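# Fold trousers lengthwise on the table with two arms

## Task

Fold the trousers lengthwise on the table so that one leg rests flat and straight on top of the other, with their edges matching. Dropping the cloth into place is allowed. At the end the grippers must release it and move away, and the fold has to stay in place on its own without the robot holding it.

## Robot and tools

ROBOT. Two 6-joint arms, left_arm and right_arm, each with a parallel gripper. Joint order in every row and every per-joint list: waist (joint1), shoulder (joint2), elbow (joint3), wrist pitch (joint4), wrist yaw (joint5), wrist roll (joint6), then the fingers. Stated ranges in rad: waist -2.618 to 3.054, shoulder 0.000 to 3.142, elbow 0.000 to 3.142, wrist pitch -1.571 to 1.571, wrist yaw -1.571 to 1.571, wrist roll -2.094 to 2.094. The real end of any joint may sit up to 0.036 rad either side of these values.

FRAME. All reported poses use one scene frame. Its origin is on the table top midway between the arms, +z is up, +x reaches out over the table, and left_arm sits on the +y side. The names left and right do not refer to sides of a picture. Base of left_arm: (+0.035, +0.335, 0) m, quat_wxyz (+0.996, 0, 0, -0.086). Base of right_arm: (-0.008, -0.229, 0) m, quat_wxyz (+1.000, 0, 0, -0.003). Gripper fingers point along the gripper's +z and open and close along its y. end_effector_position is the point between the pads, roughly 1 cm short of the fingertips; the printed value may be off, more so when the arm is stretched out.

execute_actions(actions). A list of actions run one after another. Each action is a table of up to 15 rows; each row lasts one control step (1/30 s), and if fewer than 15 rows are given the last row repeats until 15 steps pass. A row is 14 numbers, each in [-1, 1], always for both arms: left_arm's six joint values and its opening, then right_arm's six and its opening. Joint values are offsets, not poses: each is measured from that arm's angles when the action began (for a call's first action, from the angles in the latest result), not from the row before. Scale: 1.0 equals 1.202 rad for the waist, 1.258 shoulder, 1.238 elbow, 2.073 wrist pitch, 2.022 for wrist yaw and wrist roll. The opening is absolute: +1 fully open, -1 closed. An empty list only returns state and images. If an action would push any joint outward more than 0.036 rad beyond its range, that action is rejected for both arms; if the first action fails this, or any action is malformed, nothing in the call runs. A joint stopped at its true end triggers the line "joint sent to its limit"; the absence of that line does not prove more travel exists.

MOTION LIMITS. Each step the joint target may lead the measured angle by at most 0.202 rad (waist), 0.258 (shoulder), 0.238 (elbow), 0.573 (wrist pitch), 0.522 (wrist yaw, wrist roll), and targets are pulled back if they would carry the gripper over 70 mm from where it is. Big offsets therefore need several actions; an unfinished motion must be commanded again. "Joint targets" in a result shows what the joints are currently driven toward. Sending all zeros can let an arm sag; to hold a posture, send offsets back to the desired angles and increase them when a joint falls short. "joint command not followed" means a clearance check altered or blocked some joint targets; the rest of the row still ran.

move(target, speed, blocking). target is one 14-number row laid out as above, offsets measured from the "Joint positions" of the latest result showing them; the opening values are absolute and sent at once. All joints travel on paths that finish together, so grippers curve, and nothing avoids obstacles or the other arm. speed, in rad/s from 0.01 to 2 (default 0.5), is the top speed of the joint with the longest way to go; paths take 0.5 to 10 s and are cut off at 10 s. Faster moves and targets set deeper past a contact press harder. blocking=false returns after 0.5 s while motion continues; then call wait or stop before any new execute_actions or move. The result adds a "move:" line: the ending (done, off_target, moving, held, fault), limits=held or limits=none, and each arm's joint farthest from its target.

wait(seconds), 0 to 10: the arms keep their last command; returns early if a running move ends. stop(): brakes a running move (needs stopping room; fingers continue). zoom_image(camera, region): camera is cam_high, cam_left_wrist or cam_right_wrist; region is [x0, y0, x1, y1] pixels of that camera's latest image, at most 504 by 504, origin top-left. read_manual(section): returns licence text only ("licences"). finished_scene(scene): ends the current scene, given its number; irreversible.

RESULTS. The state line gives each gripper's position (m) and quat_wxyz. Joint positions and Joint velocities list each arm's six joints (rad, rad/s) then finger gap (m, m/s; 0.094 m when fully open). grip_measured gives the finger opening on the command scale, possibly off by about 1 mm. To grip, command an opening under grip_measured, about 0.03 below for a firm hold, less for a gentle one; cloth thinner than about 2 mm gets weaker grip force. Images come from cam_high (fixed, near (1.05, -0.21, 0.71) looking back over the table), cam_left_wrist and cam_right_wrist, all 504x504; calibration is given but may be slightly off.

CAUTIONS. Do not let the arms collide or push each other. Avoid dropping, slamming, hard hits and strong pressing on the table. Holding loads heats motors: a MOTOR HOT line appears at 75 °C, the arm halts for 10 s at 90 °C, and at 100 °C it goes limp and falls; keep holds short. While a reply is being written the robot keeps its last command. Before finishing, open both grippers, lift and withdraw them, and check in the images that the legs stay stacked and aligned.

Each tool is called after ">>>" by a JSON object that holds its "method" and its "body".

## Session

>>> {"method": "execute_actions", "body": {"actions": []}}

Scene clock: 0.00 s.
left_arm: end_effector_position=(+0.2611, +0.5048, +0.1137) grip_measured=+1.000 end_effector_quat_wxyz=(+0.150, +0.321, +0.931, +0.092) | right_arm: end_effector_position=(+0.4161, -0.0168, +0.1049) grip_measured=+1.000 end_effector_quat_wxyz=(+0.530, -0.272, +0.677, +0.431)
Joint names: [waist, shoulder, elbow, wrist pitch, wrist yaw, wrist roll]
Joint positions: left_arm=[ 0.924  1.327  0.98  -0.915  0.177  1.387  0.094] | right_arm=[ 0.169  2.102  0.784  1.212 -0.899  0.217  0.094]
Joint velocities: left_arm=[ 0.007  0.002  0.002 -0.007  0.007 -0.022  0.   ] | right_arm=[-0.007 -0.007 -0.007 -0.022  0.051  0.007  0.   ]
Motor temperatures (°C, as the motors report them): left_arm=[22 23 24 25 21 23] | right_arm=[23 25 25 25 23 23]
Joint targets: left_arm=[0.924 1.320 0.987 -0.922 0.187 1.385] | right_arm=[0.169 2.092 0.791 1.217 -0.900 0.216]
camera_calibration (this result's frames):
cam_left_wrist: T_world_to_cam=[[-0.753587, -0.613881, -0.235069, 0.5247], [-0.656903, 0.716439, 0.234934, -0.167927], [0.024191, 0.33146, -0.943159, 0.0543239], [0, 0, 0, 1]] pos_world=[0.283781, 0.424407, 0.214028]
cam_right_wrist: T_world_to_cam=[[0.892745, -0.427516, -0.142251, -0.358218], [-0.391704, -0.580411, -0.713927, 0.250392], [0.222651, 0.693075, -0.685619, 0.0863517], [0, 0, 0, 1]] pos_world=[0.39865, -0.0676622, 0.187009]

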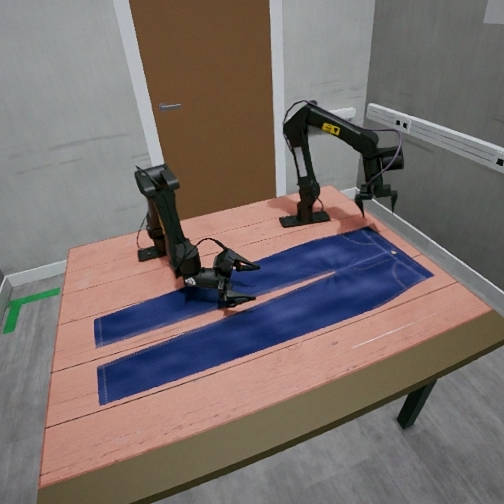

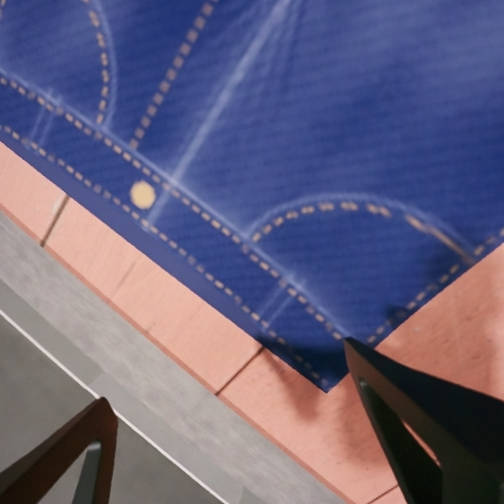

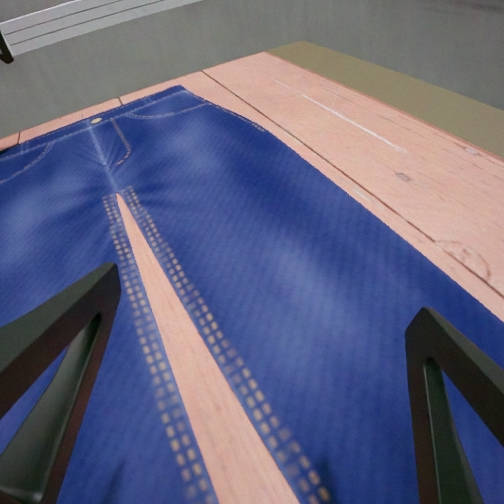

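>>> {"method": "move", "body": {"target": [-0.039,0.066,-0.166,0.034,-0.088,0.328,0.5,-0.557,-0.2,0.619,-0.729,0.296,0.189,0.3], "speed": 1.3}}

Scene clock: 14.70 s.
left_arm: end_effector_position=(+0.2136, +0.4906, +0.0403) grip_measured=+0.502 end_effector_quat_wxyz=(+0.013, +0.616, +0.786, +0.056) | right_arm: end_effector_position=(+0.4912, -0.4449, +0.2026) grip_measured=+0.303 end_effector_quat_wxyz=(+0.438, +0.404, +0.787, +0.157)
Joint names: [waist, shoulder, elbow, wrist pitch, wrist yaw, wrist roll]
Joint positions: left_arm=[ 0.887  1.394  0.783 -0.845  0.003  2.044  0.071] | right_arm=[-0.503  1.869  1.527 -0.295 -0.309  0.596  0.061]
Joint velocities: left_arm=[-0.012  0.017 -0.002  0.066  0.022  0.022  0.001] | right_arm=[-0.002 -0.012 -0.017 -0.007 -0.037 -0.066 -0.   ]
Motor temperatures (°C, as the motors report them): left_arm=[22 24 26 25 21 23] | right_arm=[23 28 26 27 23 23]
Joint targets: left_arm=[0.877 1.411 0.775 -0.845 -0.001 2.050] | right_arm=[-0.500 1.850 1.550 -0.299 -0.300 0.599]
move: off_target (right_arm); limits=none; left_arm: farthest joint: the shoulder, 0.016 radians from its target (0.083 radians at the start); right_arm: farthest joint: the elbow, 0.023 radians from its target (0.766 radians at the start)
camera_calibration (this result's frames):
cam_left_wrist: T_world_to_cam=[[-0.999931, -0.00716917, -0.00925991, 0.208766], [-0.0106033, 0.889905, 0.456023, -0.40378], [0.00497113, 0.45609, -0.88992, -0.0682194], [0, 0, 0, 1]] pos_world=[0.204809, 0.391936, 0.125356]
cam_right_wrist: T_world_to_cam=[[-0.389807, -0.745731, -0.54031, -0.0252612], [-0.827213, 0.541381, -0.150417, 0.699957], [0.404685, 0.388318, -0.827913, 0.237222], [0, 0, 0, 1]] pos_world=[0.473166, -0.489899, 0.288035]

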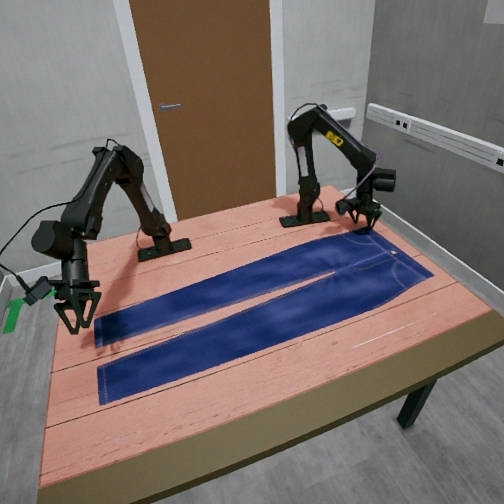

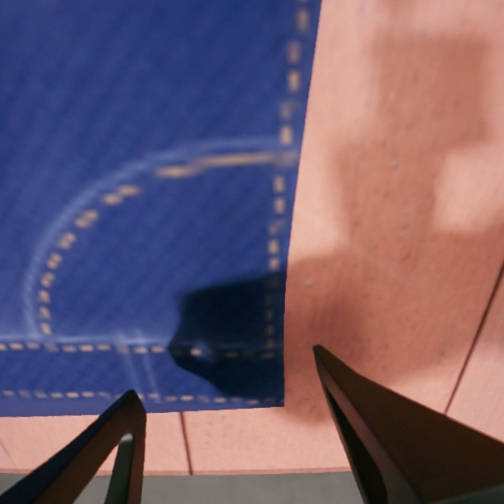

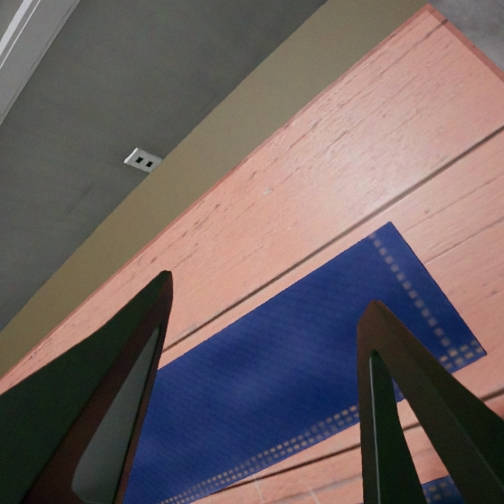

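>>> {"method": "move", "body": {"target": [-0.056,0.048,-0.091,0.060,0,0.021,0.5,-0.162,0.045,-0.127,-0.328,0.159,0.102,0.3], "speed": 0.8}}

Scene clock: 19.30 s.
left_arm: end_effector_position=(+0.2136, +0.4769, +0.0169) grip_measured=+0.501 end_effector_quat_wxyz=(+0.004, +0.649, +0.759, +0.047) | right_arm: end_effector_position=(+0.2710, -0.4628, +0.0402) grip_measured=+0.303 end_effector_quat_wxyz=(+0.026, +0.680, +0.733, +0.002)
Joint names: [waist, shoulder, elbow, wrist pitch, wrist yaw, wrist roll]
Joint positions: left_arm=[ 0.829  1.422  0.707 -0.761 -0.012  2.071  0.071] | right_arm=[-0.694  1.926  1.372 -0.966 -0.001  0.797  0.061]
Joint velocities: left_arm=[-0.002 -0.012 -0.007  0.037  0.051 -0.007 -0.   ] | right_arm=[ 0.007 -0.002 -0.002  0.022 -0.007  0.051  0.001]
Motor temperatures (°C, as the motors report them): left_arm=[22 24 26 25 21 23] | right_arm=[23 29 26 28 23 23]
Joint targets: left_arm=[0.820 1.455 0.671 -0.720 0.003 2.077] | right_arm=[-0.698 1.926 1.370 -0.975 0.013 0.803]
joint sent to its limit (left arm) — the command would take the wrist roll past its upper limit, so that joint was sent only as far as its limit.
move: off_target (left_arm); limits=none; left_arm: farthest joint: the wrist pitch, 0.040 radians from its target (0.124 radians at the start); right_arm: farthest joint: the wrist yaw, 0.014 radians from its target (0.321 radians at the start)
camera_calibration (this result's frames):
cam_left_wrist: T_world_to_cam=[[-0.996958, 0.075651, 0.018728, 0.167871], [0.0758557, 0.886797, 0.455892, -0.397916], [0.0178808, 0.455926, -0.889838, -0.0854497], [0, 0, 0, 1]] pos_world=[0.199072, 0.37913, 0.102227]
cam_right_wrist: T_world_to_cam=[[-0.966807, -0.235299, -0.0995872, 0.162662], [-0.245601, 0.748359, 0.616149, 0.410414], [-0.0704525, 0.620156, -0.781308, 0.433023], [0, 0, 0, 1]] pos_world=[0.288568, -0.537404, 0.101648]

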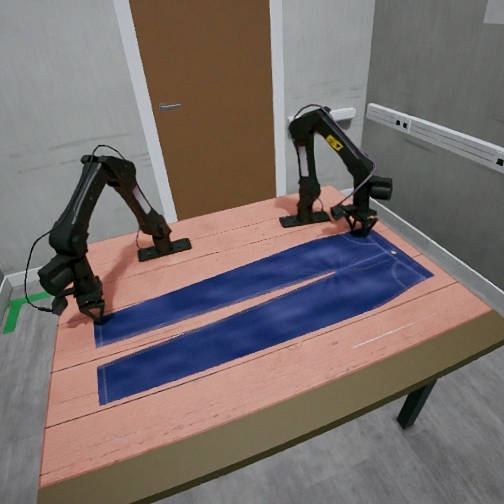

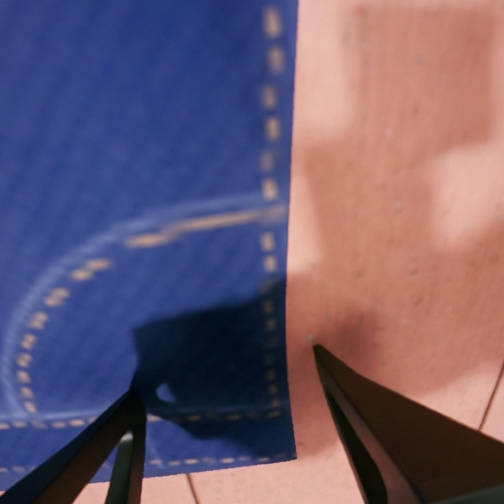

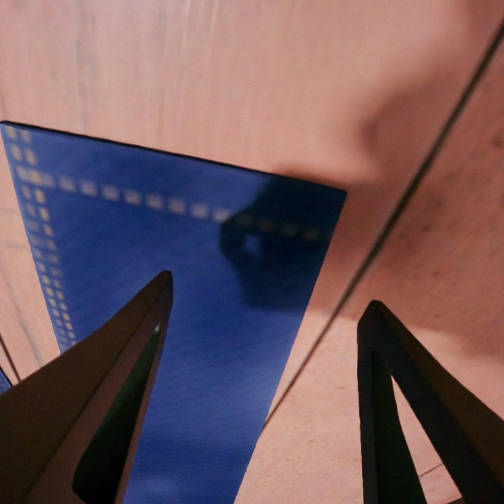

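>>> {"method": "execute_actions", "body": {"actions": [[[0,0.015,-0.02,0.01,0,0,0.3,0,0.004,-0.008,0.006,0,0,0.3],[0,0.015,-0.02,0.01,0,0,0.1,0,0.008,-0.016,0.012,0,0,0.3],[0,0.015,-0.02,0.01,0,0,-0.1,0,0.012,-0.024,0.018,0,0,0.3],[0,0.015,-0.02,0.01,0,0,-0.3,0,0.016,-0.032,0.024,0,0,0.3],[0,0.015,-0.02,0.01,0,0,-0.5,0,0.02,-0.04,0.03,0,0,0.3],[0,0.015,-0.02,0.01,0,0,-0.7,0,0.024,-0.048,0.036,0,0,0.3],[0,0.015,-0.02,0.01,0,0,-1,0,0.028,-0.056,0.042,0,0,0.3],[0,0.015,-0.02,0.01,0,0,-1,0,0.032,-0.064,0.05,0,0,0.3],[0,0.015,-0.02,0.01,0,0,-1,0,0.032,-0.072,0.058,0,0,0.3]],[[0,0.01,-0.02,0,0,0,-1,0,0,-0.015,0.006,0,0,0.3]]]}}

Scene clock: 24.10 s.
left_arm: end_effector_position=(+0.2169, +0.4798, +0.0171) grip_measured=-0.949 end_effector_quat_wxyz=(+0.005, +0.649, +0.759, +0.056) | right_arm: end_effector_position=(+0.2672, -0.4589, +0.0110) grip_measured=+0.302 end_effector_quat_wxyz=(+0.018, +0.681, +0.732, +0.003)
Joint names: [waist, shoulder, elbow, wrist pitch, wrist yaw, wrist roll]
Joint positions: left_arm=[ 0.829  1.422  0.705 -0.741 -0.014  2.071  0.002] | right_arm=[-0.694  1.96   1.297 -0.872 -0.004  0.798  0.061]
Joint velocities: left_arm=[-0.007 -0.022 -0.012 -0.037  0.022 -0.037  0.   ] | right_arm=[ 0.017 -0.022  0.002 -0.051 -0.007 -0.022  0.   ]
Motor temperatures (°C, as the motors report them): left_arm=[22 24 25 26 21 23] | right_arm=[23 29 26 27 23 23]
Joint targets: left_arm=[0.829 1.435 0.680 -0.741 -0.014 2.071] | right_arm=[-0.694 1.960 1.279 -0.860 -0.004 0.798]
camera_calibration (this result's frames):
cam_left_wrist: T_world_to_cam=[[-0.99711, 0.0757179, 0.00615569, 0.171137], [0.0697929, 0.881051, 0.467845, -0.396902], [0.0300007, 0.466923, -0.883789, -0.094711], [0, 0, 0, 1]] pos_world=[0.201185, 0.380955, 0.10093]
cam_right_wrist: T_world_to_cam=[[-0.968144, -0.232745, -0.0923381, 0.158366], [-0.238023, 0.740976, 0.627933, 0.419009], [-0.0777278, 0.629908, -0.77277, 0.413833], [0, 0, 0, 1]] pos_world=[0.285221, -0.534294, 0.0713117]

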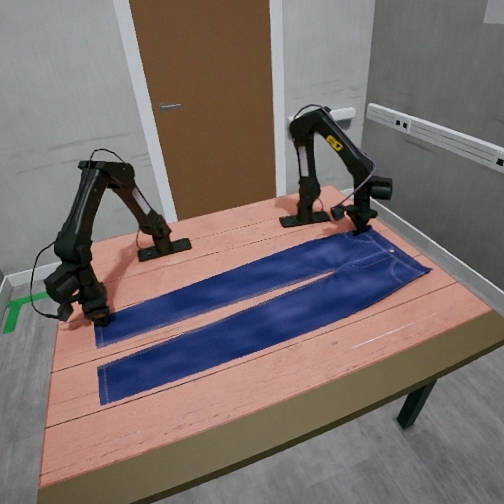

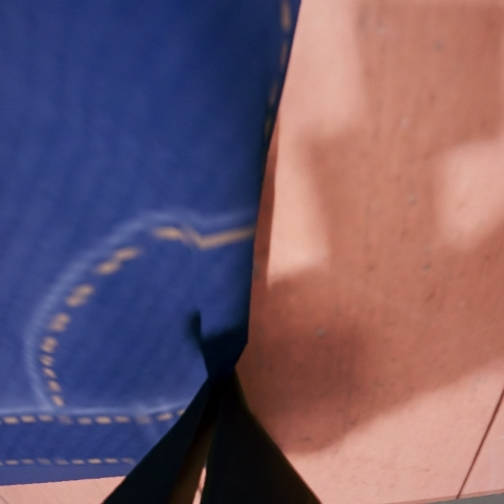

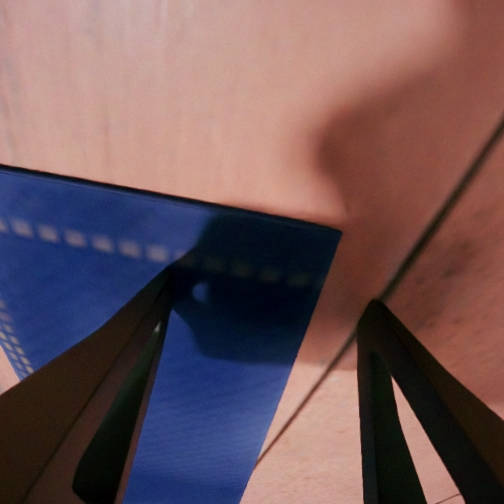

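>>> {"method": "execute_actions", "body": {"actions": [[[0,0.01,-0.02,0,0,0,-1,0,0,-0.015,0,0,0,0],[0,0.01,-0.02,0,0,0,-1,0,0,-0.015,0,0,0,-0.2],[0,0.01,-0.02,0,0,0,-1,0,0,-0.015,0,0,0,-0.4],[0,0.01,-0.02,0,0,0,-1,0,0,-0.015,0,0,0,-0.6],[0,0.01,-0.02,0,0,0,-1,0,0,-0.015,0,0,0,-0.8],[0,0.01,-0.02,0,0,0,-1,0,0,-0.015,0,0,0,-1]],[[0,0.01,-0.02,0,0,0,-1,0,0,-0.015,0,0,0,-1]]]}}

Scene clock: 26.83 s.
left_arm: end_effector_position=(+0.2169, +0.4798, +0.0171) grip_measured=-0.949 end_effector_quat_wxyz=(+0.005, +0.649, +0.759, +0.056) | right_arm: end_effector_position=(+0.2709, -0.4584, +0.0114) grip_measured=-0.948 end_effector_quat_wxyz=(+0.022, +0.681, +0.732, +0.011)
Joint names: [waist, shoulder, elbow, wrist pitch, wrist yaw, wrist roll]
Joint positions: left_arm=[ 0.829  1.422  0.705 -0.741 -0.014  2.071  0.002] | right_arm=[-0.694  1.96   1.297 -0.862 -0.02   0.798  0.002]
Joint velocities: left_arm=[-0.007 -0.027  0.007 -0.007  0.007  0.022  0.001] | right_arm=[-0.022 -0.012 -0.007  0.051 -0.022 -0.066 -0.001]
Motor temperatures (°C, as the motors report them): left_arm=[22 24 25 25 21 23] | right_arm=[23 29 26 27 23 23]
Joint targets: left_arm=[0.829 1.435 0.680 -0.741 -0.014 2.071] | right_arm=[-0.694 1.960 1.279 -0.863 -0.018 0.798]
camera_calibration (this result's frames):
cam_left_wrist: T_world_to_cam=[[-0.99711, 0.0757179, 0.00615569, 0.171137], [0.0697929, 0.881051, 0.467845, -0.396902], [0.0300007, 0.466923, -0.883789, -0.094711], [0, 0, 0, 1]] pos_world=[0.201185, 0.380955, 0.10093]
cam_right_wrist: T_world_to_cam=[[-0.966141, -0.232844, -0.111157, 0.161765], [-0.249939, 0.737638, 0.627233, 0.420995], [-0.0640536, 0.633777, -0.770859, 0.412164], [0, 0, 0, 1]] pos_world=[0.287911, -0.534096, 0.0716394]

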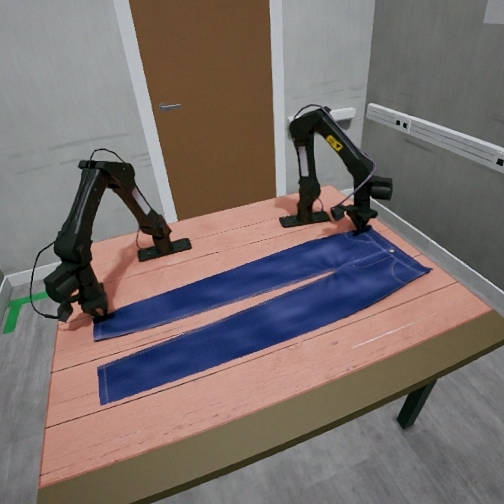

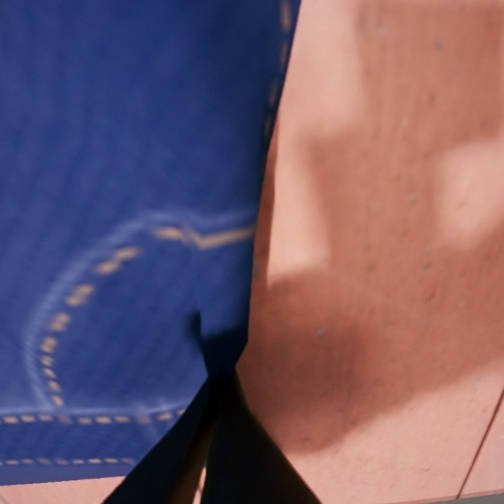

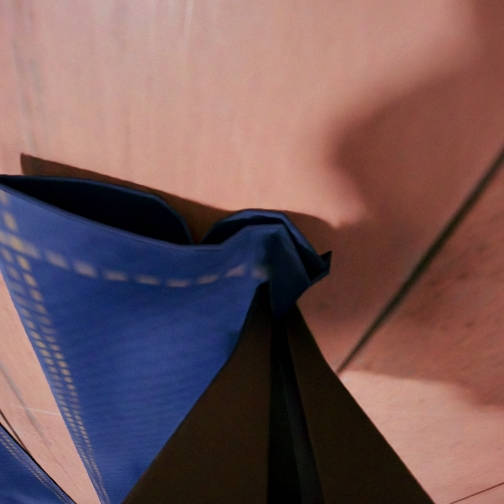

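>>> {"method": "move", "body": {"target": [-0.156,0.233,0.620,-0.226,0.007,-0.076,-1,0.150,0.035,0.481,-0.138,0.01,0.094,-1], "speed": 0.45}}

Scene clock: 37.53 s.
left_arm: end_effector_position=(+0.3336, +0.4860, +0.1309) grip_measured=-0.949 end_effector_quat_wxyz=(+0.028, +0.663, +0.746, +0.052) | right_arm: end_effector_position=(+0.3836, -0.4461, +0.1447) grip_measured=-0.948 end_effector_quat_wxyz=(+0.129, +0.675, +0.725, +0.046)
Joint names: [waist, shoulder, elbow, wrist pitch, wrist yaw, wrist roll]
Joint positions: left_arm=[ 0.645  1.7    1.449 -1.203  0.014  1.925  0.002] | right_arm=[-0.514  2.002  1.863 -1.159 -0.03   0.984  0.002]
Joint velocities: left_arm=[-0.022 -0.007 -0.007 -0.007 -0.007  0.037  0.001] | right_arm=[-0.002  0.012  0.002  0.022 -0.081 -0.125  0.001]
Motor temperatures (°C, as the motors report them): left_arm=[22 24 26 25 21 23] | right_arm=[23 29 27 26 23 23]
Joint targets: left_arm=[0.642 1.715 1.473 -1.210 0.000 1.918] | right_arm=[-0.513 2.004 1.893 -1.148 0.000 0.988]
move: off_target (left_arm, right_arm); limits=none; left_arm: farthest joint: the elbow, 0.024 radians from its target (0.767 radians at the start); right_arm: farthest joint: the wrist yaw, 0.031 radians from its target (0.020 radians at the start)
camera_calibration (this result's frames):
cam_left_wrist: T_world_to_cam=[[-0.992833, 0.117039, -0.0241779, 0.26888], [0.0946315, 0.893457, 0.439067, -0.474297], [0.0729897, 0.433632, -0.898129, 0.00318492], [0, 0, 0, 1]] pos_world=[0.311604, 0.390913, 0.217609]
cam_right_wrist: T_world_to_cam=[[-0.926488, -0.248762, -0.282377, 0.290777], [-0.362541, 0.791221, 0.492477, 0.443024], [0.100913, 0.558647, -0.823244, 0.425093], [0, 0, 0, 1]] pos_world=[0.387118, -0.515673, 0.213885]

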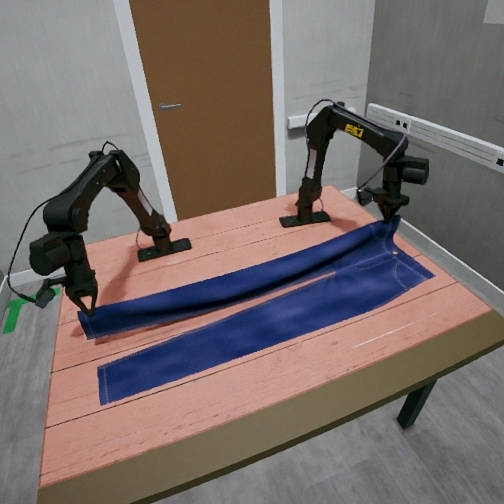

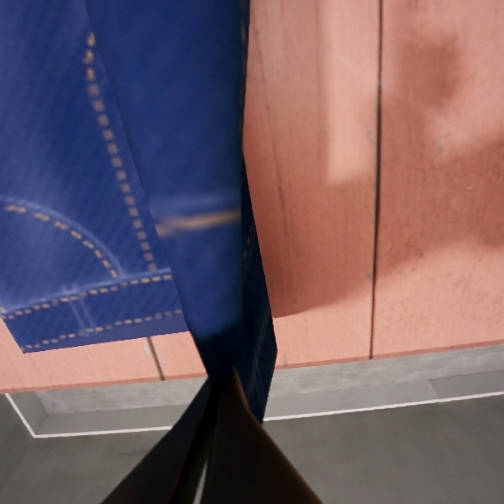

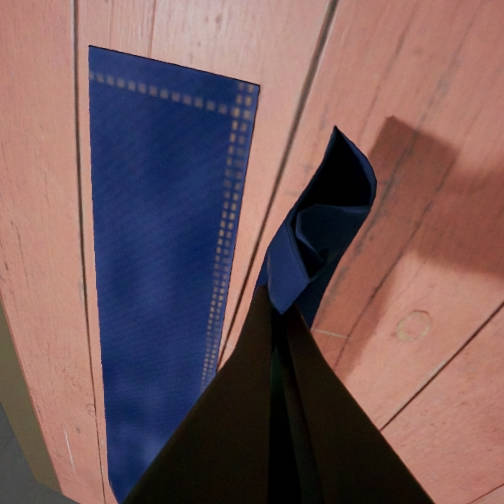

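>>> {"method": "move", "body": {"target": [-0.100,0.451,0.372,0.071,0,-0.064,-1,0.084,0.327,0.215,0.128,0.015,0.052,-1], "speed": 0.4}}

>>> {"method": "zoom_image", "body": {"camera": "cam_high", "region": [40, 180, 480, 460]}}

Scene clock: 45.03 s.
left_arm: end_effector_position=(+0.4752, +0.4944, +0.0401) grip_measured=-0.949 end_effector_quat_wxyz=(+0.038, +0.662, +0.747, +0.049) | right_arm: end_effector_position=(+0.4947, -0.4474, +0.0348) grip_measured=-0.948 end_effector_quat_wxyz=(+0.147, +0.673, +0.722, +0.066)
Joint names: [waist, shoulder, elbow, wrist pitch, wrist yaw, wrist roll]
Joint positions: left_arm=[ 0.526  2.264  1.885 -1.07   0.02   1.803  0.002] | right_arm=[-0.415  2.422  2.095 -0.921 -0.029  1.085  0.002]
Joint velocities: left_arm=[-0.007 -0.022  0.012  0.051  0.051  0.066 -0.   ] | right_arm=[-0.012 -0.012 -0.012 -0.007 -0.081  0.037 -0.   ]
Motor temperatures (°C, as the motors report them): left_arm=[22 25 27 25 21 23] | right_arm=[23 30 27 27 23 23]
Joint targets: left_arm=[0.525 2.268 1.909 -1.055 0.013 1.796] | right_arm=[-0.413 2.413 2.129 -0.894 -0.000 1.089]
move: off_target (left_arm, right_arm); limits=none; left_arm: farthest joint: the elbow, 0.024 radians from its target (0.461 radians at the start); right_arm: farthest joint: the elbow, 0.035 radians from its target (0.266 radians at the start)
camera_calibration (this result's frames):
cam_left_wrist: T_world_to_cam=[[-0.992613, 0.115471, -0.0372281, 0.407396], [0.0889492, 0.901308, 0.423948, -0.456003], [0.0825077, 0.417505, -0.904921, -0.0885753], [0, 0, 0, 1]] pos_world=[0.452255, 0.400937, 0.128334]
cam_right_wrist: T_world_to_cam=[[-0.909347, -0.249086, -0.333232, 0.355462], [-0.390176, 0.788585, 0.475286, 0.551577], [0.144395, 0.562219, -0.814285, 0.303964], [0, 0, 0, 1]] pos_world=[0.49456, -0.517319, 0.103808]

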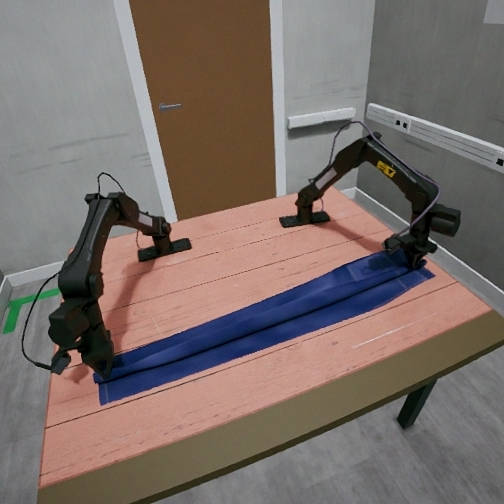

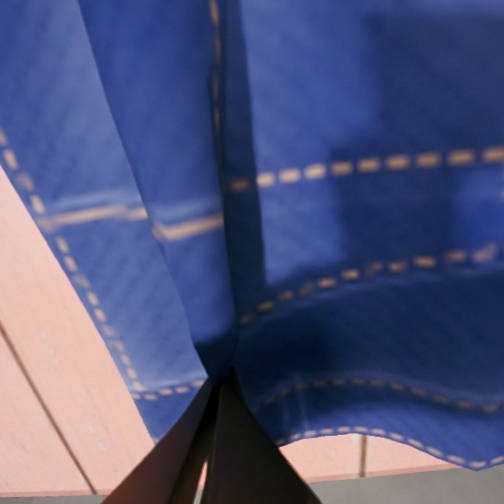

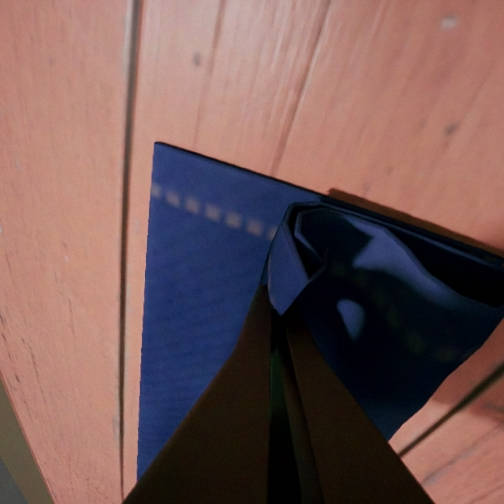

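Region (40, 180, 480, 460) of cam_high's 504x504 image, scaled by 1.145, with more detail than that image has; it fills the top 321 rows of this view, and the rest is white.

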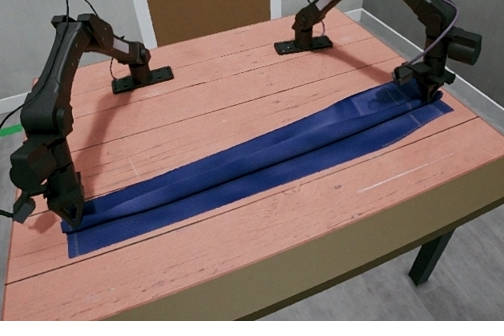

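>>> {"method": "execute_actions", "body": {"actions": [[[0,0,0.02,0.005,0,0,-0.3,0,-0.007,0.028,0.013,0,0,-0.3]],[[0,0,0.02,0.005,0,0,-0.3,0,-0.007,0.028,0.013,0,0,-0.3]]]}}

>>> {"method": "move", "body": {"target": [0,-0.3,0.02,0.0,0,0,0.3,0,-0.3,0.03,0.0,0,0,0.3], "speed": 0.5}}

>>> {"method": "zoom_image", "body": {"camera": "cam_high", "region": [40, 180, 480, 460]}}

Scene clock: 49.83 s.
left_arm: end_effector_position=(+0.4798, +0.4962, +0.0408) grip_measured=-0.302 end_effector_quat_wxyz=(+0.042, +0.662, +0.746, +0.058) | right_arm: end_effector_position=(+0.5013, -0.4503, +0.0373) grip_measured=-0.303 end_effector_quat_wxyz=(+0.161, +0.671, +0.720, +0.071)
Joint names: [waist, shoulder, elbow, wrist pitch, wrist yaw, wrist roll]
Joint positions: left_arm=[ 0.526  2.264  1.885 -1.05   0.02   1.803  0.033] | right_arm=[-0.415  2.422  2.095 -0.89  -0.029  1.086  0.033]
Joint velocities: left_arm=[ 0.017  0.002 -0.007 -0.007 -0.022  0.022  0.001] | right_arm=[ 0.007 -0.007 -0.002 -0.022 -0.022 -0.007 -0.   ]
Motor temperatures (°C, as the motors report them): left_arm=[22 27 28 25 21 23] | right_arm=[23 32 28 27 23 23]
Joint targets: left_arm=[0.526 2.264 1.910 -1.049 0.020 1.803] | right_arm=[-0.415 2.414 2.129 -0.878 -0.029 1.086]
camera_calibration (this result's frames):
cam_left_wrist: T_world_to_cam=[[-0.991779, 0.115417, -0.0552631, 0.412225], [0.0804863, 0.898372, 0.431797, -0.453051], [0.0994834, 0.4238, -0.900276, -0.100544], [0, 0, 0, 1]] pos_world=[0.455303, 0.402042, 0.12789]
cam_right_wrist: T_world_to_cam=[[-0.899623, -0.253069, -0.355858, 0.355803], [-0.403191, 0.794336, 0.454386, 0.565142], [0.16768, 0.552255, -0.816638, 0.290631], [0, 0, 0, 1]] pos_world=[0.499215, -0.519372, 0.107163]

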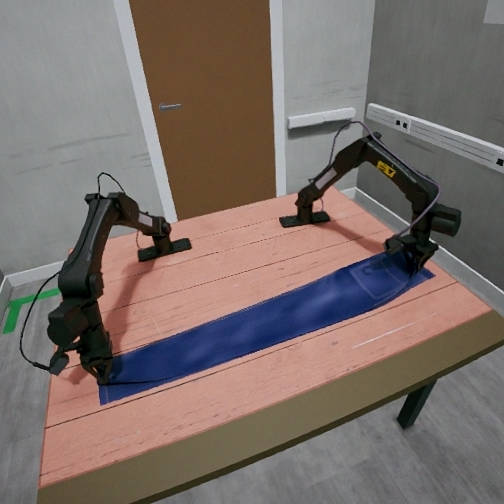

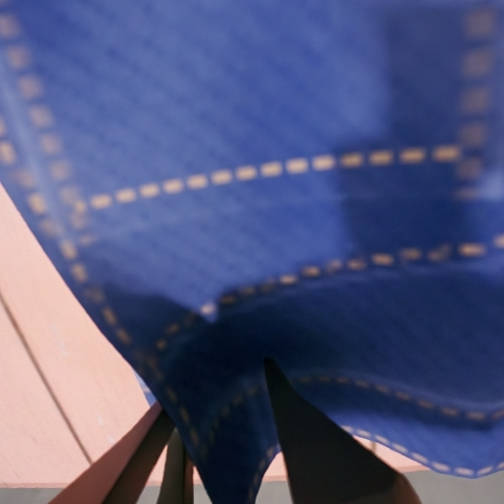

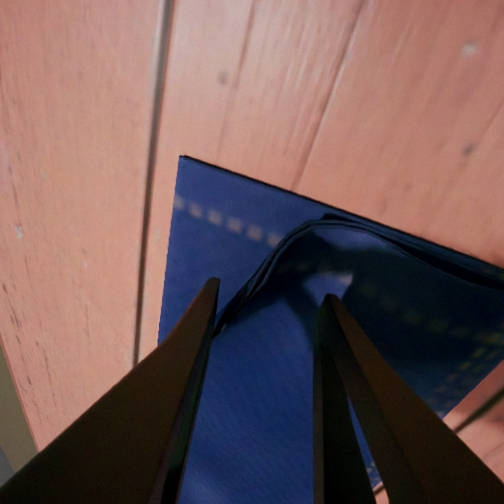

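Scene clock: 51.03 s.
left_arm: end_effector_position=(+0.4808, +0.4965, +0.2109) grip_measured=+0.298 end_effector_quat_wxyz=(+0.130, +0.643, +0.722, +0.222) | right_arm: end_effector_position=(+0.4972, -0.4485, +0.2407) grip_measured=+0.298 end_effector_quat_wxyz=(+0.335, +0.635, +0.684, +0.130)
Joint names: [waist, shoulder, elbow, wrist pitch, wrist yaw, wrist roll]
Joint positions: left_arm=[ 0.526  1.902  1.895 -1.044  0.02   1.803  0.061] | right_arm=[-0.415  2.058  2.113 -0.892 -0.029  1.086  0.061]
Joint velocities: left_arm=[-0.022  0.007 -0.007 -0.007 -0.007  0.022  0.   ] | right_arm=[-0.002  0.012  0.007 -0.051  0.022  0.007  0.   ]
Motor temperatures (°C, as the motors report them): left_arm=[22 28 28 25 21 23] | right_arm=[23 32 28 27 23 23]
Joint targets: left_arm=[0.526 1.887 1.910 -1.050 0.020 1.803] | right_arm=[-0.415 2.045 2.132 -0.890 -0.029 1.086]
move: done; limits=none; left_arm: farthest joint: the shoulder, 0.015 radians from its target (0.378 radians at the start); right_arm: farthest joint: the elbow, 0.020 radians from its target (0.038 radians at the start)
camera_calibration (this result's frames):
cam_left_wrist: T_world_to_cam=[[-0.913609, 0.144197, -0.380165, 0.439196], [-0.094648, 0.83389, 0.543754, -0.434285], [0.395424, 0.532761, -0.748202, -0.176131], [0, 0, 0, 1]] pos_world=[0.429796, 0.392651, 0.271329]
cam_right_wrist: T_world_to_cam=[[-0.732017, -0.328076, -0.59709, 0.366064], [-0.512047, 0.843052, 0.164536, 0.615381], [0.449398, 0.426181, -0.785119, 0.25219], [0, 0, 0, 1]] pos_world=[0.469735, -0.506179, 0.31532]

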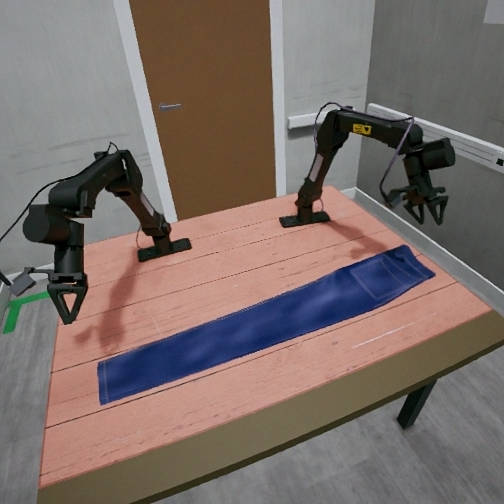

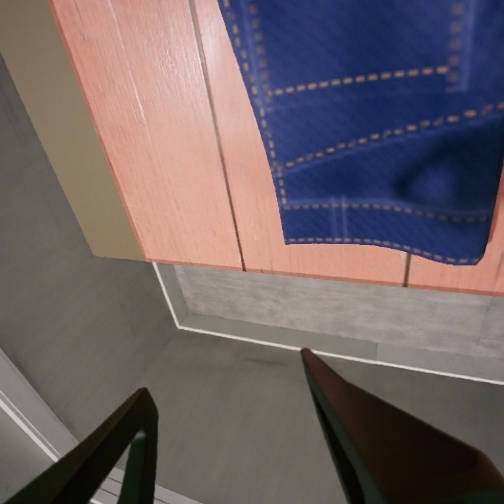

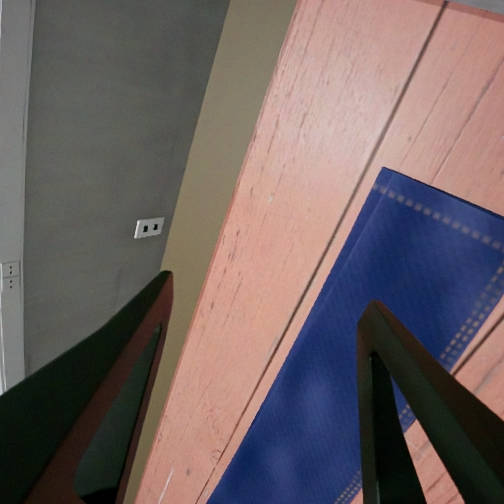

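Region (40, 180, 480, 460) of cam_high's 504x504 image, scaled by 1.145, with more detail than that image has; it fills the top 321 rows of this view, and the rest is white.

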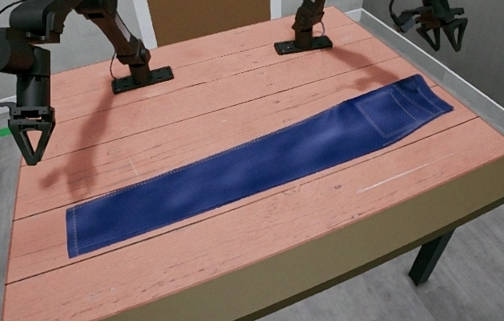

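>>> {"method": "finished_scene", "body": {"scene": 2}}

The scene is finished: the task was done.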